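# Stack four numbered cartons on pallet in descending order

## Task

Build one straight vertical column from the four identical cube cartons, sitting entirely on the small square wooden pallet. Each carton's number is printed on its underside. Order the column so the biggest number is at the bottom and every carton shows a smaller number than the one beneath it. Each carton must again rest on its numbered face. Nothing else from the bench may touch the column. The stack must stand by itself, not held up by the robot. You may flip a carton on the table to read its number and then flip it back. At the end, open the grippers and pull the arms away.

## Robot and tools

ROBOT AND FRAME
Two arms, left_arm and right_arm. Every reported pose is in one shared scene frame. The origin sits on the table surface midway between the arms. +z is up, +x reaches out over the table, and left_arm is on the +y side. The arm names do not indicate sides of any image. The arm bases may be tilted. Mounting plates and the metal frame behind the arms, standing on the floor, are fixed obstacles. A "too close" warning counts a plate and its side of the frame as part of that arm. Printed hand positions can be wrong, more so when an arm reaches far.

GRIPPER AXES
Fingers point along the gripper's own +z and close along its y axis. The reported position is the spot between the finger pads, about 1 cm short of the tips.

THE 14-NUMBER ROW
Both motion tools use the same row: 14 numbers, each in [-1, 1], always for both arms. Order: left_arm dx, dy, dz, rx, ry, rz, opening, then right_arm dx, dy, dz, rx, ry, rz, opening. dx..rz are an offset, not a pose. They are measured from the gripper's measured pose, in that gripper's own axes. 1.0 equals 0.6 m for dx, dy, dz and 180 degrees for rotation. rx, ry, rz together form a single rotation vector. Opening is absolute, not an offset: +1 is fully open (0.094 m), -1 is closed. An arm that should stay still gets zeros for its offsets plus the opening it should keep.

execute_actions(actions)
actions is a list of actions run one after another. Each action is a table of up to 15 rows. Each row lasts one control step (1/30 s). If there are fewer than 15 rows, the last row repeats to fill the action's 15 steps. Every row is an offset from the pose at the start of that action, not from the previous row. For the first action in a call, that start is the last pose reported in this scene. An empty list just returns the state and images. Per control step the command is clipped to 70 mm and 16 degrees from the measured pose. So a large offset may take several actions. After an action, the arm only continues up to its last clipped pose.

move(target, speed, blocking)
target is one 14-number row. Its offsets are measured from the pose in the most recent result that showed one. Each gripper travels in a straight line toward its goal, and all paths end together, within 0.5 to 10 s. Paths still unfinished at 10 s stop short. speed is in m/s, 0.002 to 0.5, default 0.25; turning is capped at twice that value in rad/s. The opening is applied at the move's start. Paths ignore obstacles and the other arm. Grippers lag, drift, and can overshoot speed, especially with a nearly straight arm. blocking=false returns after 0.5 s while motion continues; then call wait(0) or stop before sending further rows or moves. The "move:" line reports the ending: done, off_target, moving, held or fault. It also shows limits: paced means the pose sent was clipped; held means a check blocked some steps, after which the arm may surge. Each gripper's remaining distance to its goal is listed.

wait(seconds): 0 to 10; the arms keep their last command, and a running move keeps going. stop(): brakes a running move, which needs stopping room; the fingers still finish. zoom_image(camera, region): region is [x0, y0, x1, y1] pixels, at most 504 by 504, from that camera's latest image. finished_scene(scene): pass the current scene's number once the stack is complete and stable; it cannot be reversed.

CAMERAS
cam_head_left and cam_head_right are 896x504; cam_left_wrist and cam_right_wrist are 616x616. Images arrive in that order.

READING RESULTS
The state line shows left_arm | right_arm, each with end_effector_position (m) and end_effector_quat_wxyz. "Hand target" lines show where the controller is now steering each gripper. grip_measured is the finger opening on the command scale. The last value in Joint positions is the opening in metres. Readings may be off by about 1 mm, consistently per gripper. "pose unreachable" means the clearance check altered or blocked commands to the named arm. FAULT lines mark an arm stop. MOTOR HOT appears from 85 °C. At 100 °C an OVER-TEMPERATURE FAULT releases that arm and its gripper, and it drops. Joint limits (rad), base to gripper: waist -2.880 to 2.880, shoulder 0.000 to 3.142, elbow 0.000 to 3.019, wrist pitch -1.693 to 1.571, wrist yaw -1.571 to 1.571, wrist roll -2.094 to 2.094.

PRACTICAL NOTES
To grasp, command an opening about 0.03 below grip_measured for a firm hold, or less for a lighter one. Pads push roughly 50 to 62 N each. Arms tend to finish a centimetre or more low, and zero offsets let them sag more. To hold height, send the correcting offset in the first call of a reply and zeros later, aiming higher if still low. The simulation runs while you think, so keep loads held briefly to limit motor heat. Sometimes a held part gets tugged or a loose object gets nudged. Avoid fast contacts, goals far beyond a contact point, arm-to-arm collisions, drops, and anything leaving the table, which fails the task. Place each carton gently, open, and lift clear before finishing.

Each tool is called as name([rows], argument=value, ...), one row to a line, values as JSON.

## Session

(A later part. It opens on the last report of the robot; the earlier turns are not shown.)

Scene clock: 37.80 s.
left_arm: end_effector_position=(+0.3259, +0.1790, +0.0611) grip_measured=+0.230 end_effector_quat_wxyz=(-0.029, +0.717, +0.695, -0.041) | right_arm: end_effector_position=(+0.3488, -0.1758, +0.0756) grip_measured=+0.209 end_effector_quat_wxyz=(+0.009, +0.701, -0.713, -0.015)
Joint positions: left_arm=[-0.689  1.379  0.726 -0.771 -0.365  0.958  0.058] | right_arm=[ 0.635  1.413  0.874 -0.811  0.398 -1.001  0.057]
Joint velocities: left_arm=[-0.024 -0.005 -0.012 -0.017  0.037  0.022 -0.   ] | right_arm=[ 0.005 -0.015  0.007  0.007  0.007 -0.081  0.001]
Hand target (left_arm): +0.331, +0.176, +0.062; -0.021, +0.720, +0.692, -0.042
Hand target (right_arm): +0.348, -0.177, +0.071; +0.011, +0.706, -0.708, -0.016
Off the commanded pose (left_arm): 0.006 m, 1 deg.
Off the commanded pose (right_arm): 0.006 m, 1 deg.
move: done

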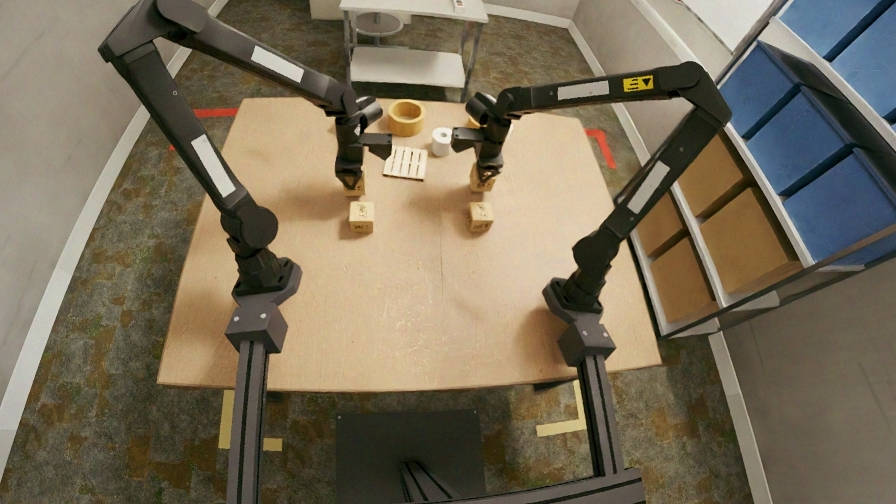

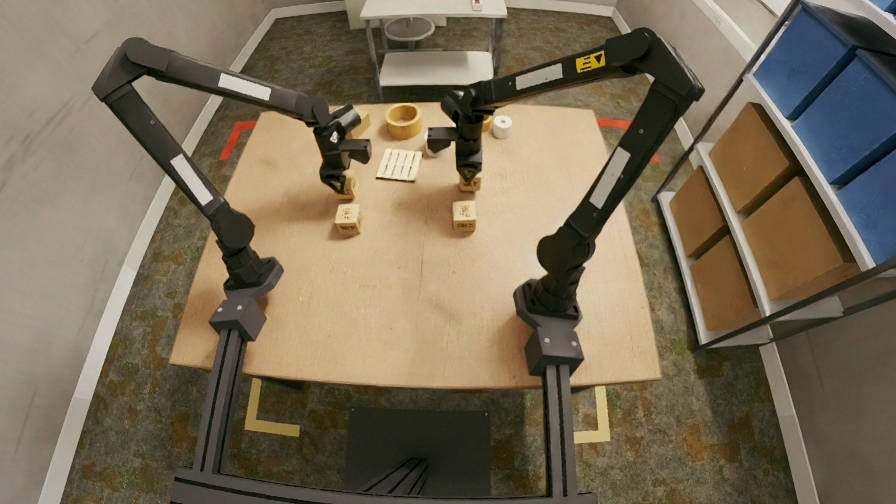

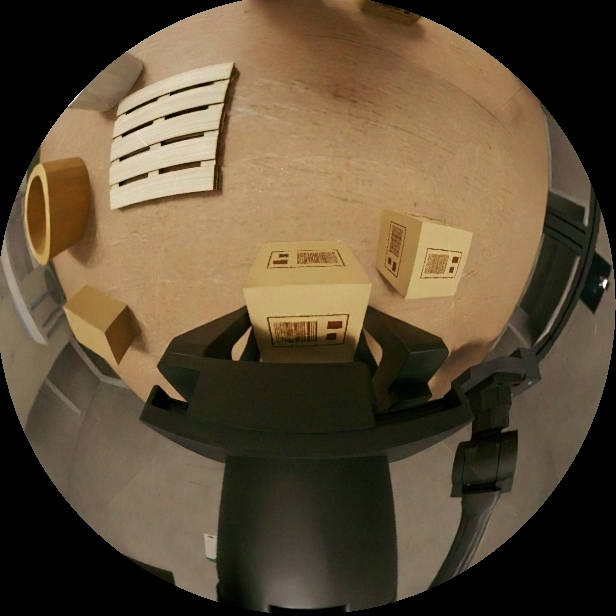

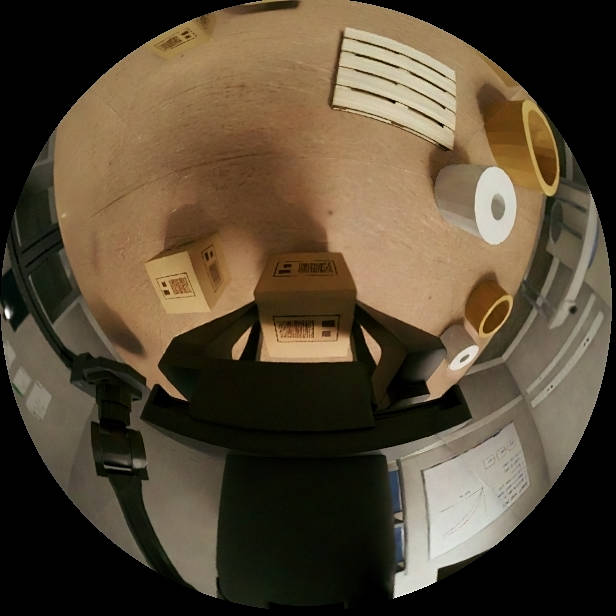

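move(target=[0,0.045,0.055,-0.018,0.014,0,0.17,0,0,0.062,0,0,0,0.16], speed=0.04)

move(target=[0,0,0,0,0,0,1,0,0,0,0,0,0,1])

move(target=[0,0,-0.16,0,0,0,1,0,0,-0.16,0,0,0,1])

move(target=[-0.04,-0.2,0.03,0,0,0,1,-0.02,0.18,0.04,0,0,0,1])

Scene clock: 39.47 s.
left_arm: end_effector_position=(+0.3404, +0.1798, +0.0345) grip_measured=+0.230 end_effector_quat_wxyz=(-0.024, +0.718, +0.695, -0.009) | right_arm: end_effector_position=(+0.3530, -0.1720, +0.0502) grip_measured=+0.209 end_effector_quat_wxyz=(-0.003, +0.696, -0.718, -0.014)
Joint positions: left_arm=[-0.661  1.452  0.726 -0.663 -0.422  0.996  0.058] | right_arm=[ 0.61   1.462  0.854 -0.706  0.39  -1.025  0.057]
Joint velocities: left_arm=[-0.005 -0.005  0.002 -0.007  0.051 -0.022 -0.001] | right_arm=[-0.015 -0.015  0.002  0.022  0.081  0.037 -0.   ]
Hand target (left_arm): +0.349, +0.178, +0.026; -0.024, +0.718, +0.695, -0.006
Hand target (right_arm): +0.348, -0.176, +0.039; +0.009, +0.701, -0.713, -0.016
Off the commanded pose (left_arm): 0.013 m, 0 deg.
Off the commanded pose (right_arm): 0.013 m, 2 deg.
move: off_target (left_arm, right_arm)

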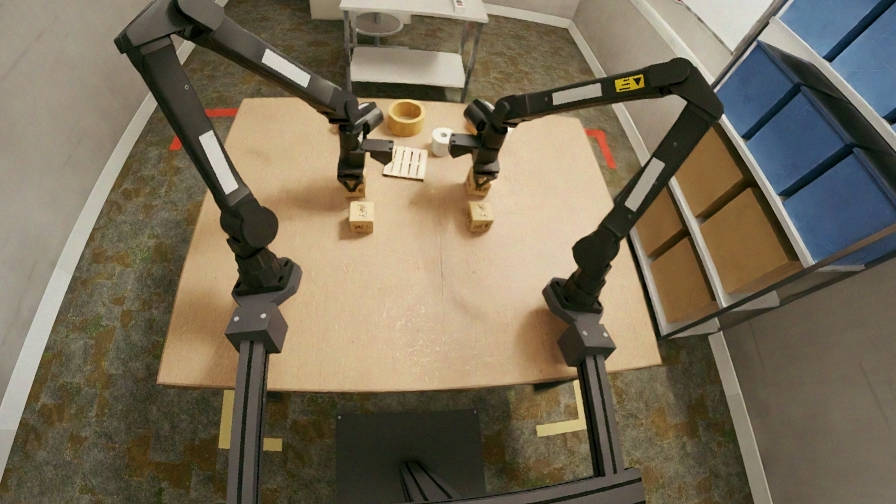

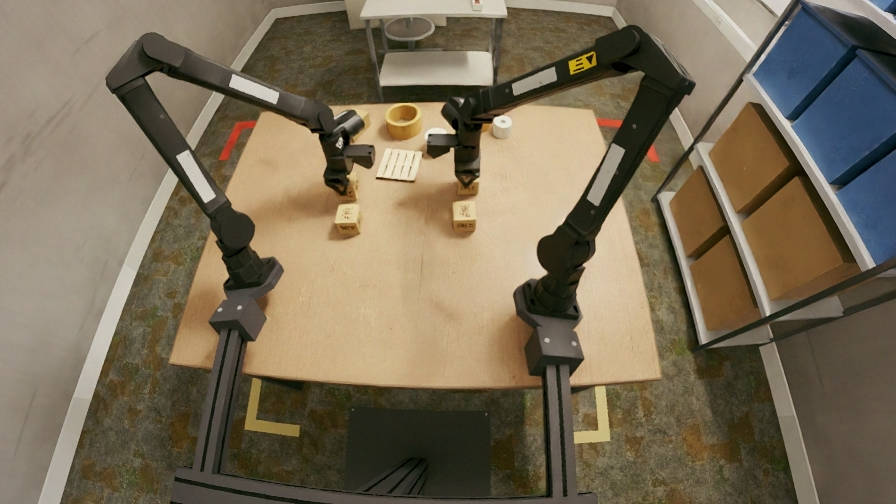

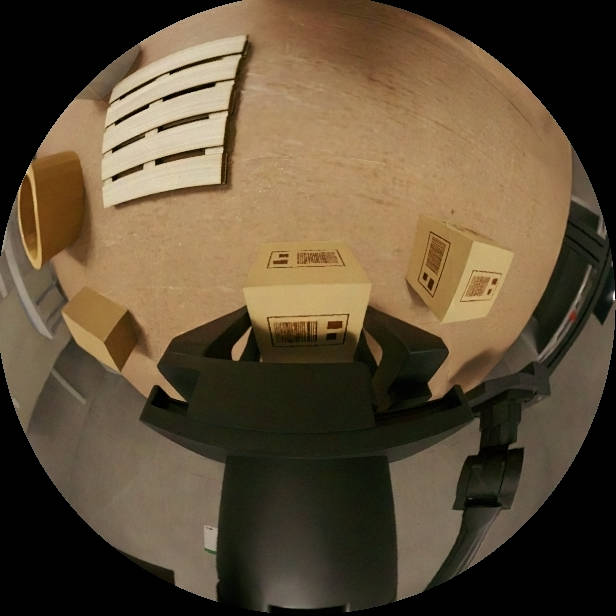

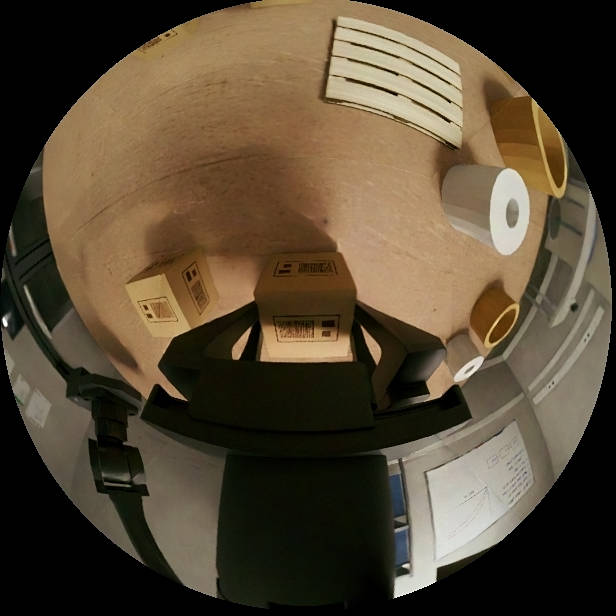

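Scene clock: 39.97 s.
left_arm: end_effector_position=(+0.3400, +0.1798, +0.0344) grip_measured=+1.000 end_effector_quat_wxyz=(-0.024, +0.719, +0.695, -0.009) | right_arm: end_effector_position=(+0.3530, -0.1720, +0.0502) grip_measured=+1.000 end_effector_quat_wxyz=(-0.003, +0.696, -0.718, -0.014)
Joint positions: left_arm=[-0.661  1.452  0.725 -0.663 -0.422  0.996  0.094] | right_arm=[ 0.61   1.462  0.854 -0.706  0.39  -1.025  0.094]
Joint velocities: left_arm=[-0.005  0.005 -0.007 -0.012  0.066 -0.007  0.   ] | right_arm=[-0.015 -0.005 -0.007  0.002  0.022 -0.022  0.   ]
Hand target (left_arm): +0.340, +0.180, +0.035; -0.024, +0.719, +0.695, -0.009
Hand target (right_arm): +0.353, -0.172, +0.050; -0.003, +0.696, -0.718, -0.014
Off the commanded pose (left_arm): 0.000 m, 0 deg.
Off the commanded pose (right_arm): 0.000 m, 0 deg.
move: done

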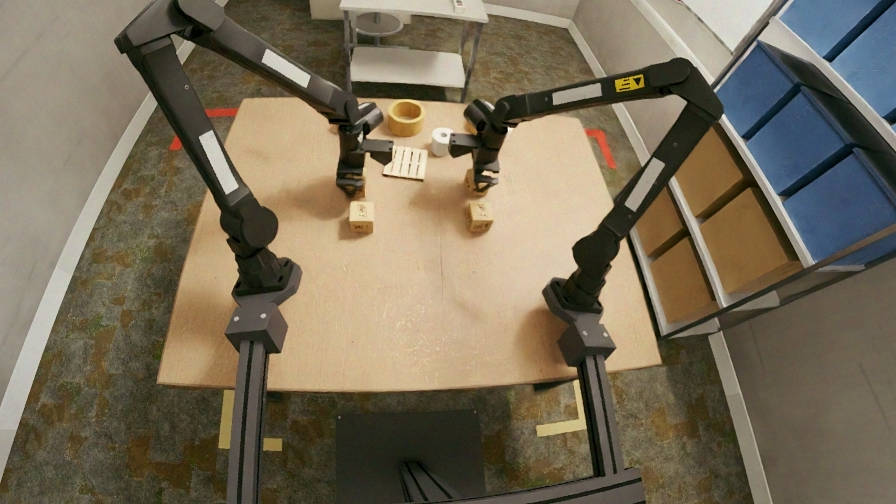

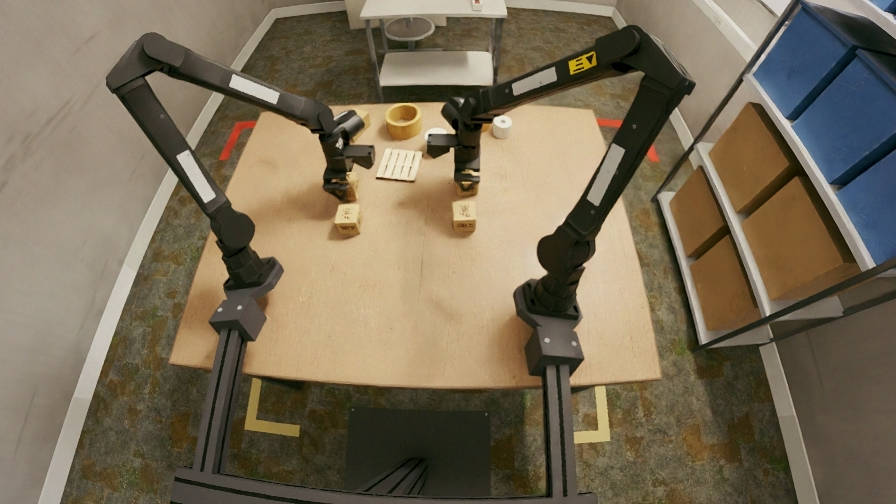

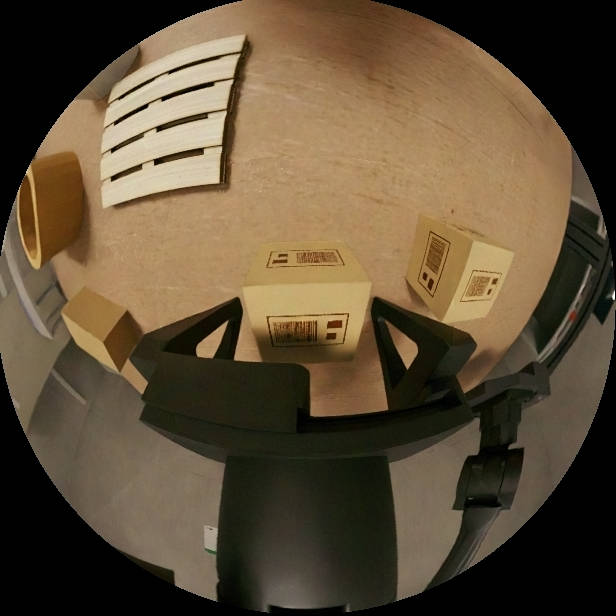

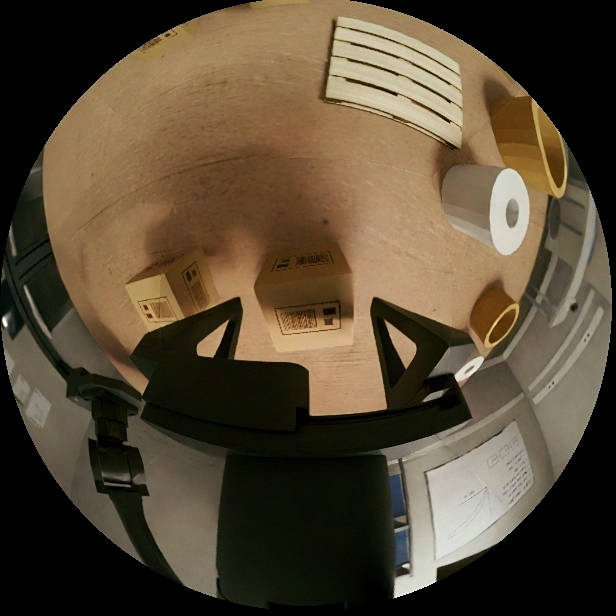

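Scene clock: 40.87 s.
left_arm: end_effector_position=(+0.3372, +0.1823, +0.1247) grip_measured=+1.000 end_effector_quat_wxyz=(-0.029, +0.724, +0.689, -0.011) | right_arm: end_effector_position=(+0.3414, -0.1792, +0.1356) grip_measured=+1.000 end_effector_quat_wxyz=(+0.010, +0.704, -0.710, -0.015)
Joint positions: left_arm=[-0.776  1.27   0.804 -0.989 -0.438  0.882  0.094] | right_arm=[ 0.708  1.298  0.914 -0.997  0.414 -0.932  0.094]
Joint velocities: left_arm=[-0.015 -0.015 -0.002 -0.002 -0.11  -0.095  0.   ] | right_arm=[-0.015 -0.015  0.012  0.007 -0.022  0.007  0.   ]
Hand target (left_arm): +0.344, +0.179, +0.130; -0.024, +0.719, +0.695, -0.009
Hand target (right_arm): +0.353, -0.174, +0.145; -0.002, +0.696, -0.718, -0.013
Off the commanded pose (left_arm): 0.010 m, 1 deg.
Off the commanded pose (right_arm): 0.017 m, 2 deg.
move: off_target (right_arm)

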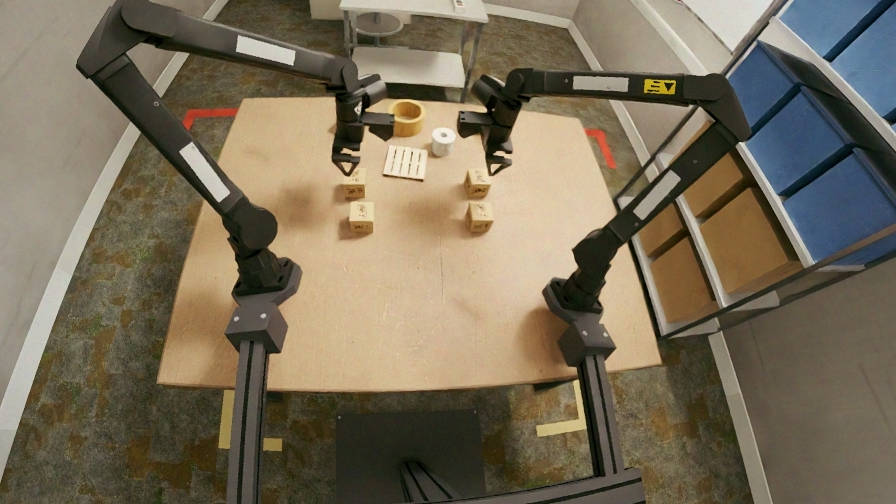

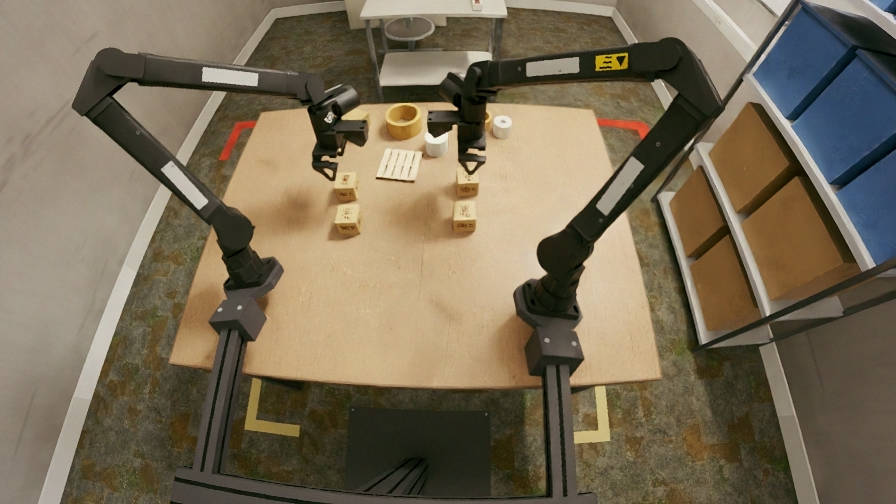

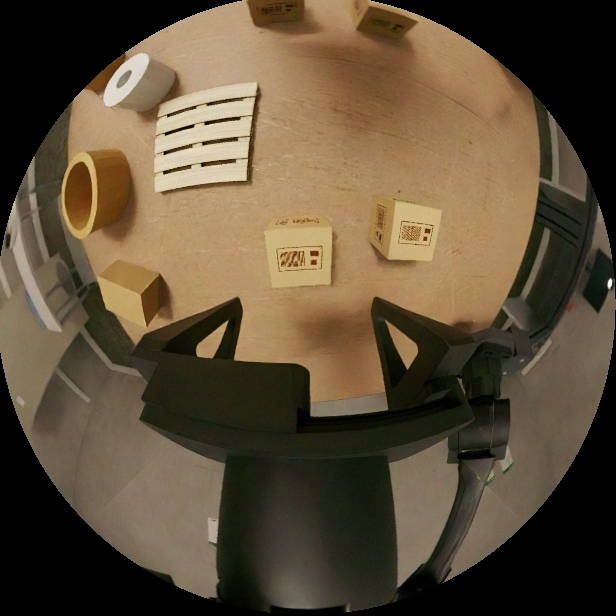

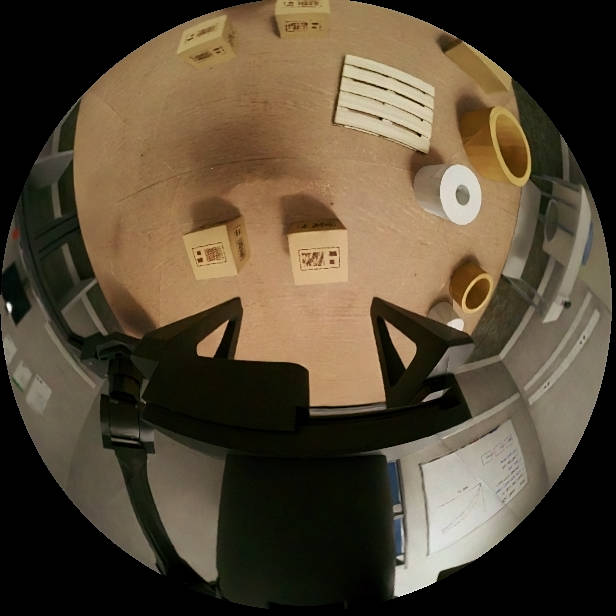

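Scene clock: 42.00 s.
left_arm: end_effector_position=(+0.2110, +0.1691, +0.1096) grip_measured=+1.000 end_effector_quat_wxyz=(-0.040, +0.732, +0.680, -0.008) | right_arm: end_effector_position=(+0.2312, -0.1683, +0.1088) grip_measured=+1.000 end_effector_quat_wxyz=(+0.024, +0.712, -0.702, -0.014)
Joint positions: left_arm=[-1.073  1.258  0.58  -0.943 -0.451  0.566  0.094] | right_arm=[ 0.898  1.26   0.672 -0.911  0.443 -0.734  0.094]
Joint velocities: left_arm=[-0.015 -0.005  0.002 -0.007 -0.007  0.007  0.   ] | right_arm=[-0.015  0.015  0.012 -0.007  0.051 -0.095  0.   ]
Hand target (left_arm): +0.216, +0.165, +0.113; -0.028, +0.724, +0.689, -0.009
Hand target (right_arm): +0.233, -0.167, +0.113; +0.012, +0.704, -0.710, -0.014
Off the commanded pose (left_arm): 0.007 m, 2 deg.
Off the commanded pose (right_arm): 0.007 m, 2 deg.
move: done

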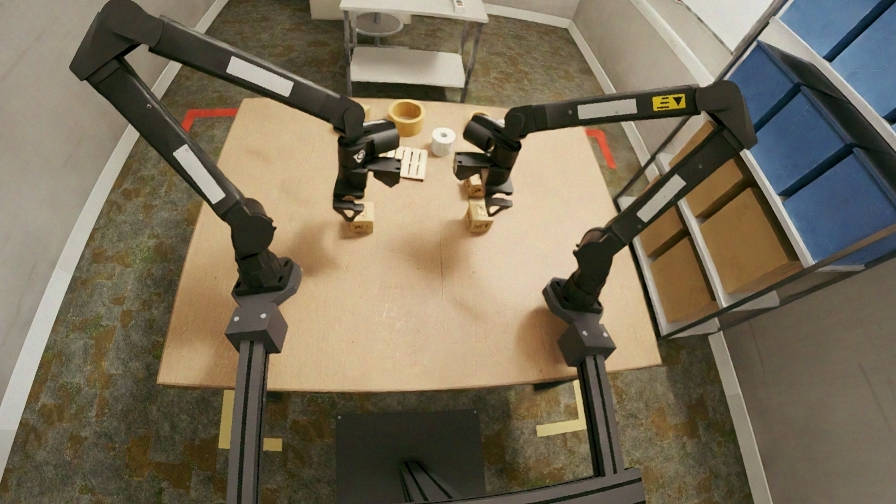

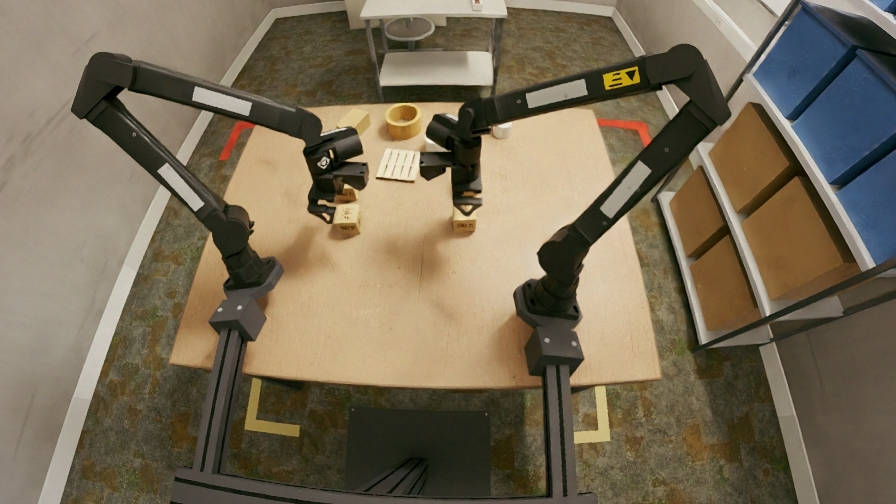

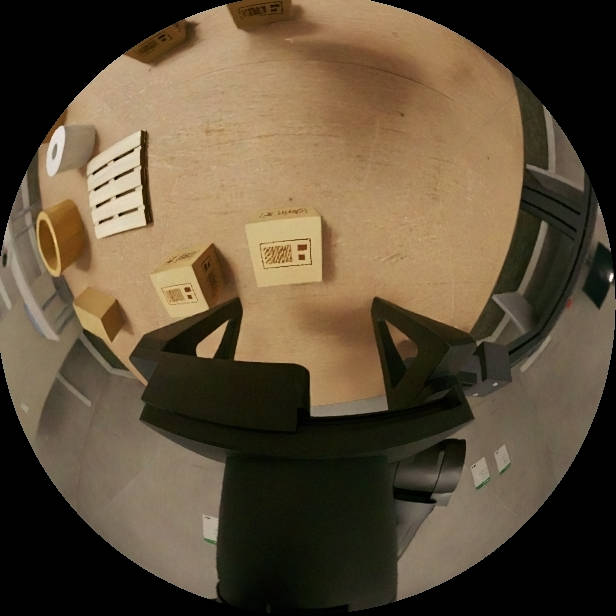

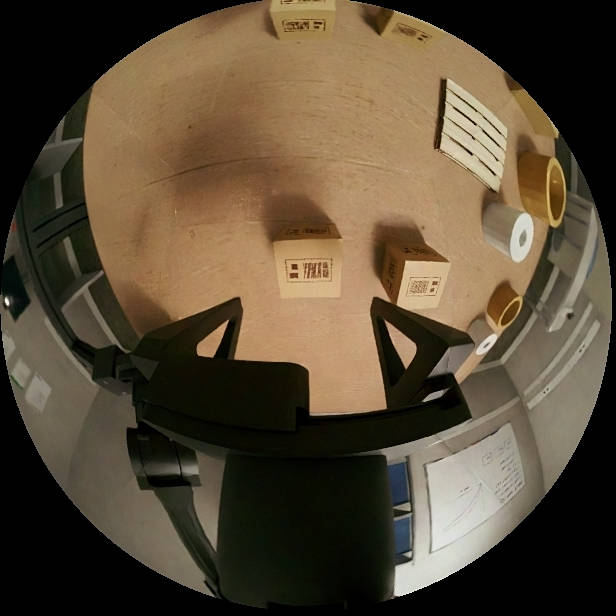

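move(target=[-0.03,0.035,0.02,-0.007,-0.007,-0.01,1,0,-0.01,0.02,0.004,-0.004,0,1], speed=0.1)

move(target=[0,0,0.11,0,0,0,1,-0.005,0,0.115,0,0,0,1], speed=0.1)

Scene clock: 43.00 s.
left_arm: end_effector_position=(+0.2172, +0.1609, +0.0927) grip_measured=+1.000 end_effector_quat_wxyz=(-0.036, +0.724, +0.689, -0.008) | right_arm: end_effector_position=(+0.2399, -0.1646, +0.1048) grip_measured=+1.000 end_effector_quat_wxyz=(+0.005, +0.708, -0.706, -0.014)
Joint positions: left_arm=[-1.042  1.315  0.58  -0.863 -0.455  0.58   0.094] | right_arm=[ 0.881  1.26   0.666 -0.856  0.442 -0.759  0.094]
Joint velocities: left_arm=[ 0.005 -0.005 -0.017  0.007  0.037  0.051  0.   ] | right_arm=[-0.015 -0.005 -0.022  0.017 -0.007 -0.051  0.   ]
Hand target (left_arm): +0.230, +0.151, +0.096; -0.024, +0.722, +0.692, -0.008
Hand target (right_arm): +0.236, -0.168, +0.097; +0.014, +0.712, -0.702, -0.014
Off the commanded pose (left_arm): 0.017 m, 1 deg.
Off the commanded pose (right_arm): 0.010 m, 1 deg.
move: off_target (left_arm)

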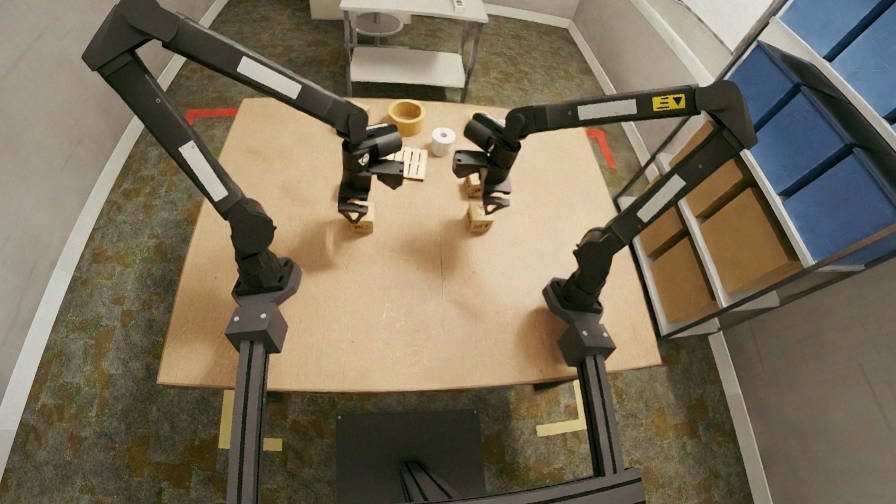

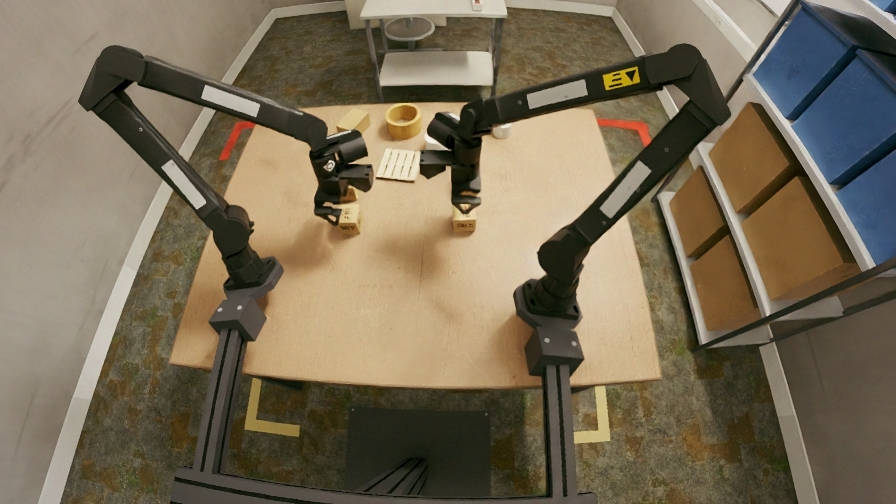

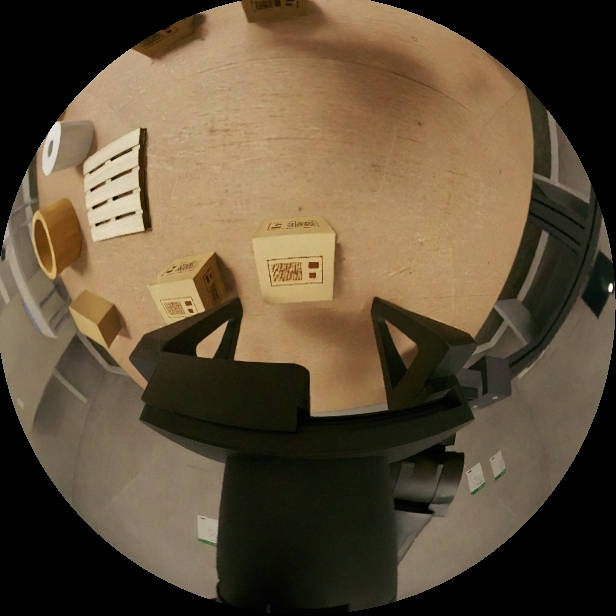

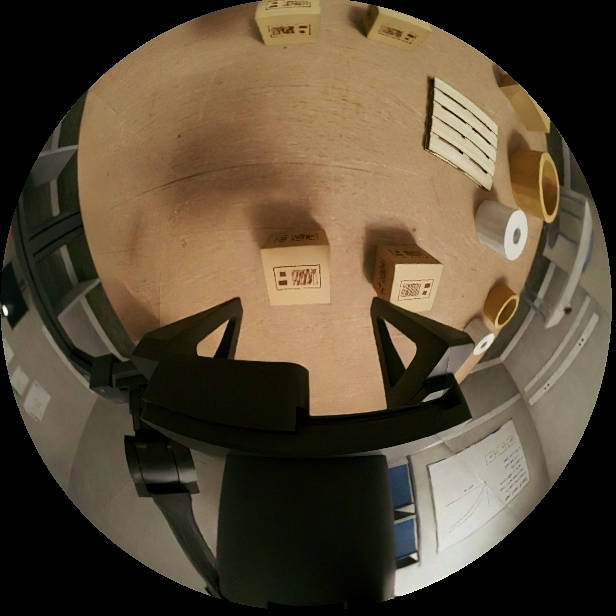

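Scene clock: 44.03 s.
left_arm: end_effector_position=(+0.2126, +0.1627, +0.0301) grip_measured=+1.000 end_effector_quat_wxyz=(-0.035, +0.721, +0.692, -0.008) | right_arm: end_effector_position=(+0.2431, -0.1567, +0.0446) grip_measured=+1.000 end_effector_quat_wxyz=(-0.005, +0.703, -0.711, -0.014)
Joint positions: left_arm=[-0.944  1.471  0.512 -0.587 -0.455  0.682  0.094] | right_arm=[ 0.802  1.407  0.615 -0.599  0.43  -0.842  0.094]
Joint velocities: left_arm=[-0.005 -0.015 -0.007 -0.002 -0.095 -0.051  0.   ] | right_arm=[-0.015 -0.005 -0.007 -0.007  0.007  0.007  0.   ]
Hand target (left_arm): +0.213, +0.163, +0.027; -0.036, +0.724, +0.689, -0.009
Hand target (right_arm): +0.239, -0.161, +0.037; +0.004, +0.707, -0.707, -0.015
Off the commanded pose (left_arm): 0.003 m, 1 deg.
Off the commanded pose (right_arm): 0.011 m, 1 deg.
move: off_target (right_arm)

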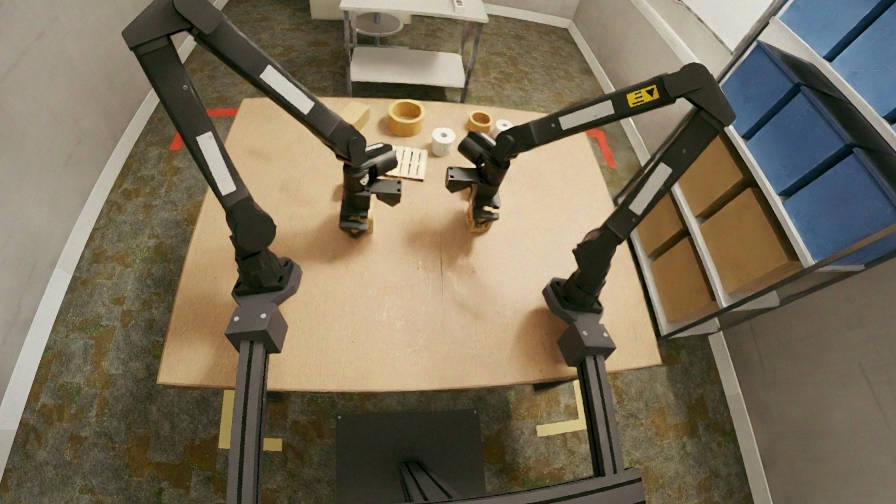

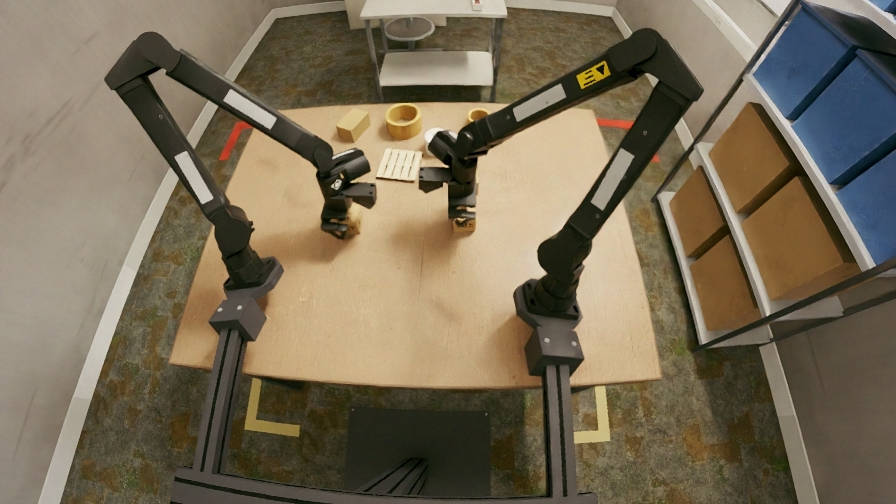

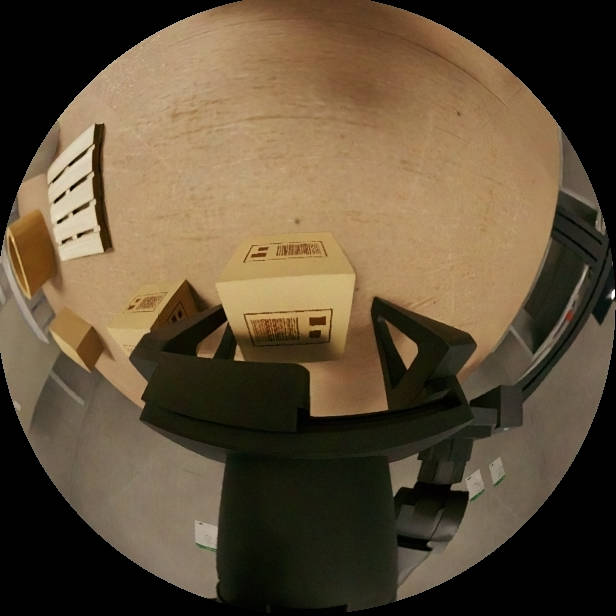

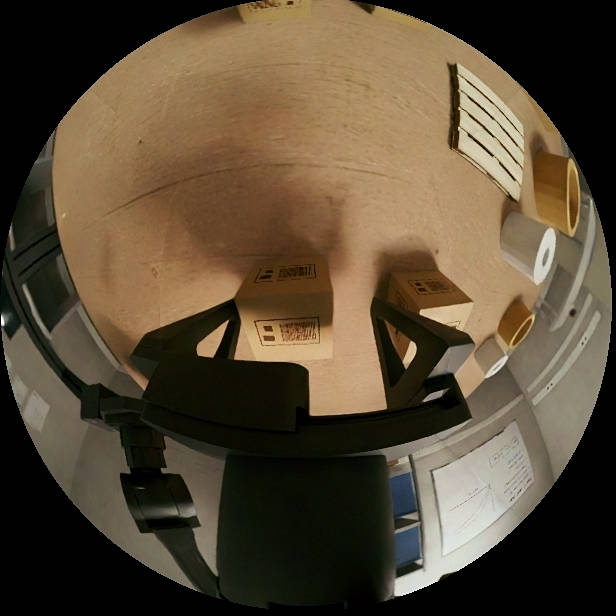

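move(target=[-0.025,0.035,-0.01,0,0,0,1,0.012,0.028,0.015,0,0,0,1], speed=0.05)

Scene clock: 45.03 s.
left_arm: end_effector_position=(+0.2280, +0.1498, +0.0359) grip_measured=+1.000 end_effector_quat_wxyz=(-0.030, +0.719, +0.694, -0.008) | right_arm: end_effector_position=(+0.2286, -0.1638, +0.0360) grip_measured=+1.000 end_effector_quat_wxyz=(-0.003, +0.704, -0.710, -0.015)
Joint positions: left_arm=[-0.941  1.482  0.563 -0.616 -0.455  0.684  0.094] | right_arm=[ 0.802  1.407  0.57  -0.559  0.43  -0.843  0.094]
Joint velocities: left_arm=[-0.005  0.005  0.007 -0.002 -0.022 -0.051  0.   ] | right_arm=[-0.005 -0.015 -0.007  0.007 -0.037 -0.007  0.   ]
Hand target (left_arm): +0.233, +0.147, +0.034; -0.035, +0.721, +0.692, -0.008
Hand target (right_arm): +0.226, -0.164, +0.035; -0.005, +0.703, -0.711, -0.014
Off the commanded pose (left_arm): 0.006 m, 1 deg.
Off the commanded pose (right_arm): 0.003 m, 0 deg.
move: done

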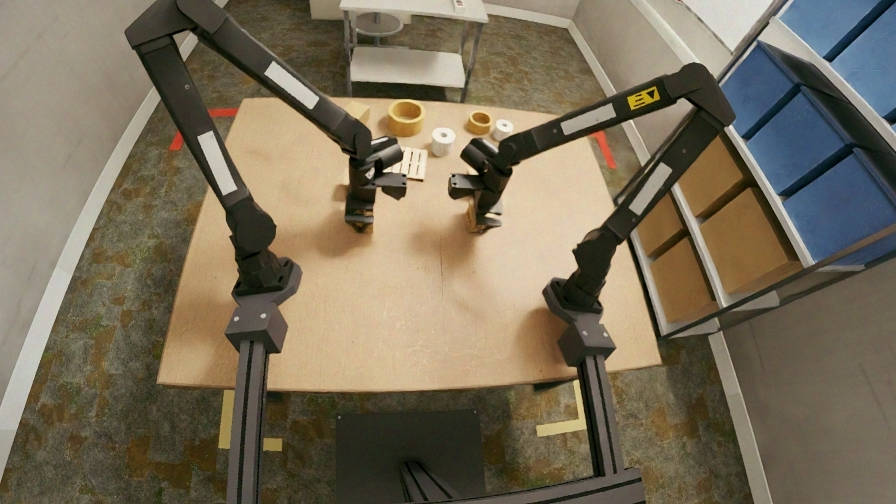

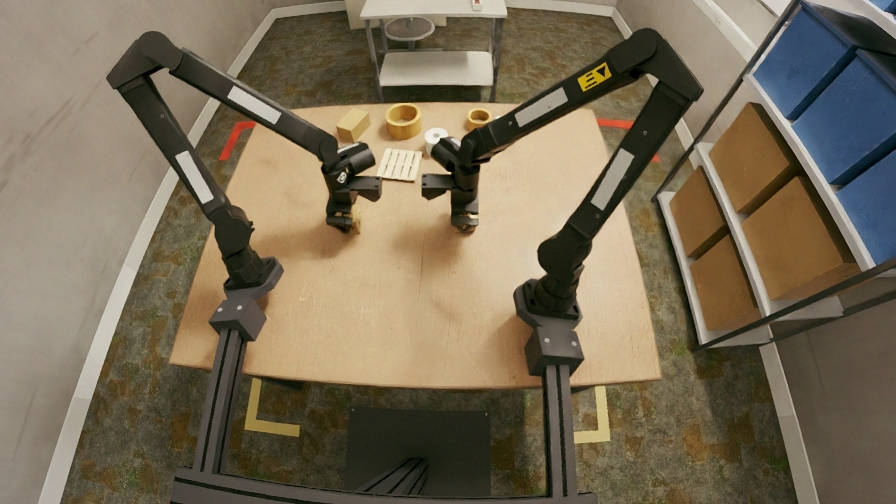

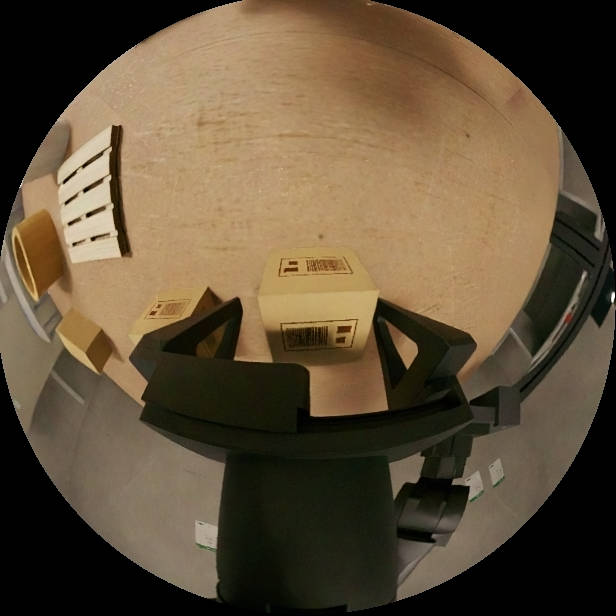

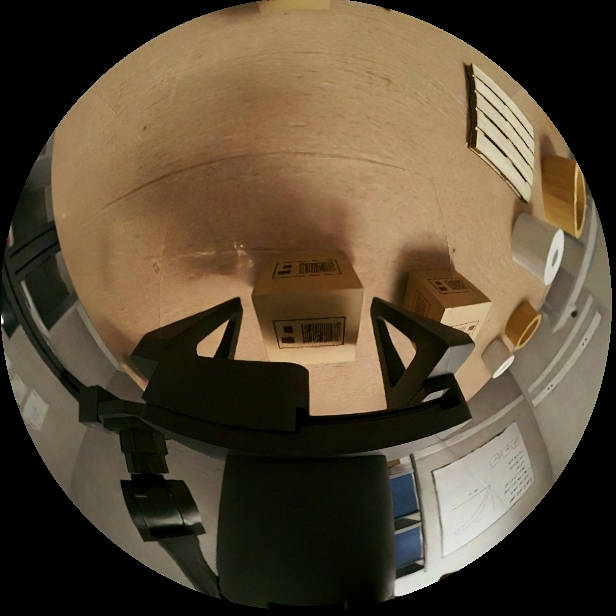

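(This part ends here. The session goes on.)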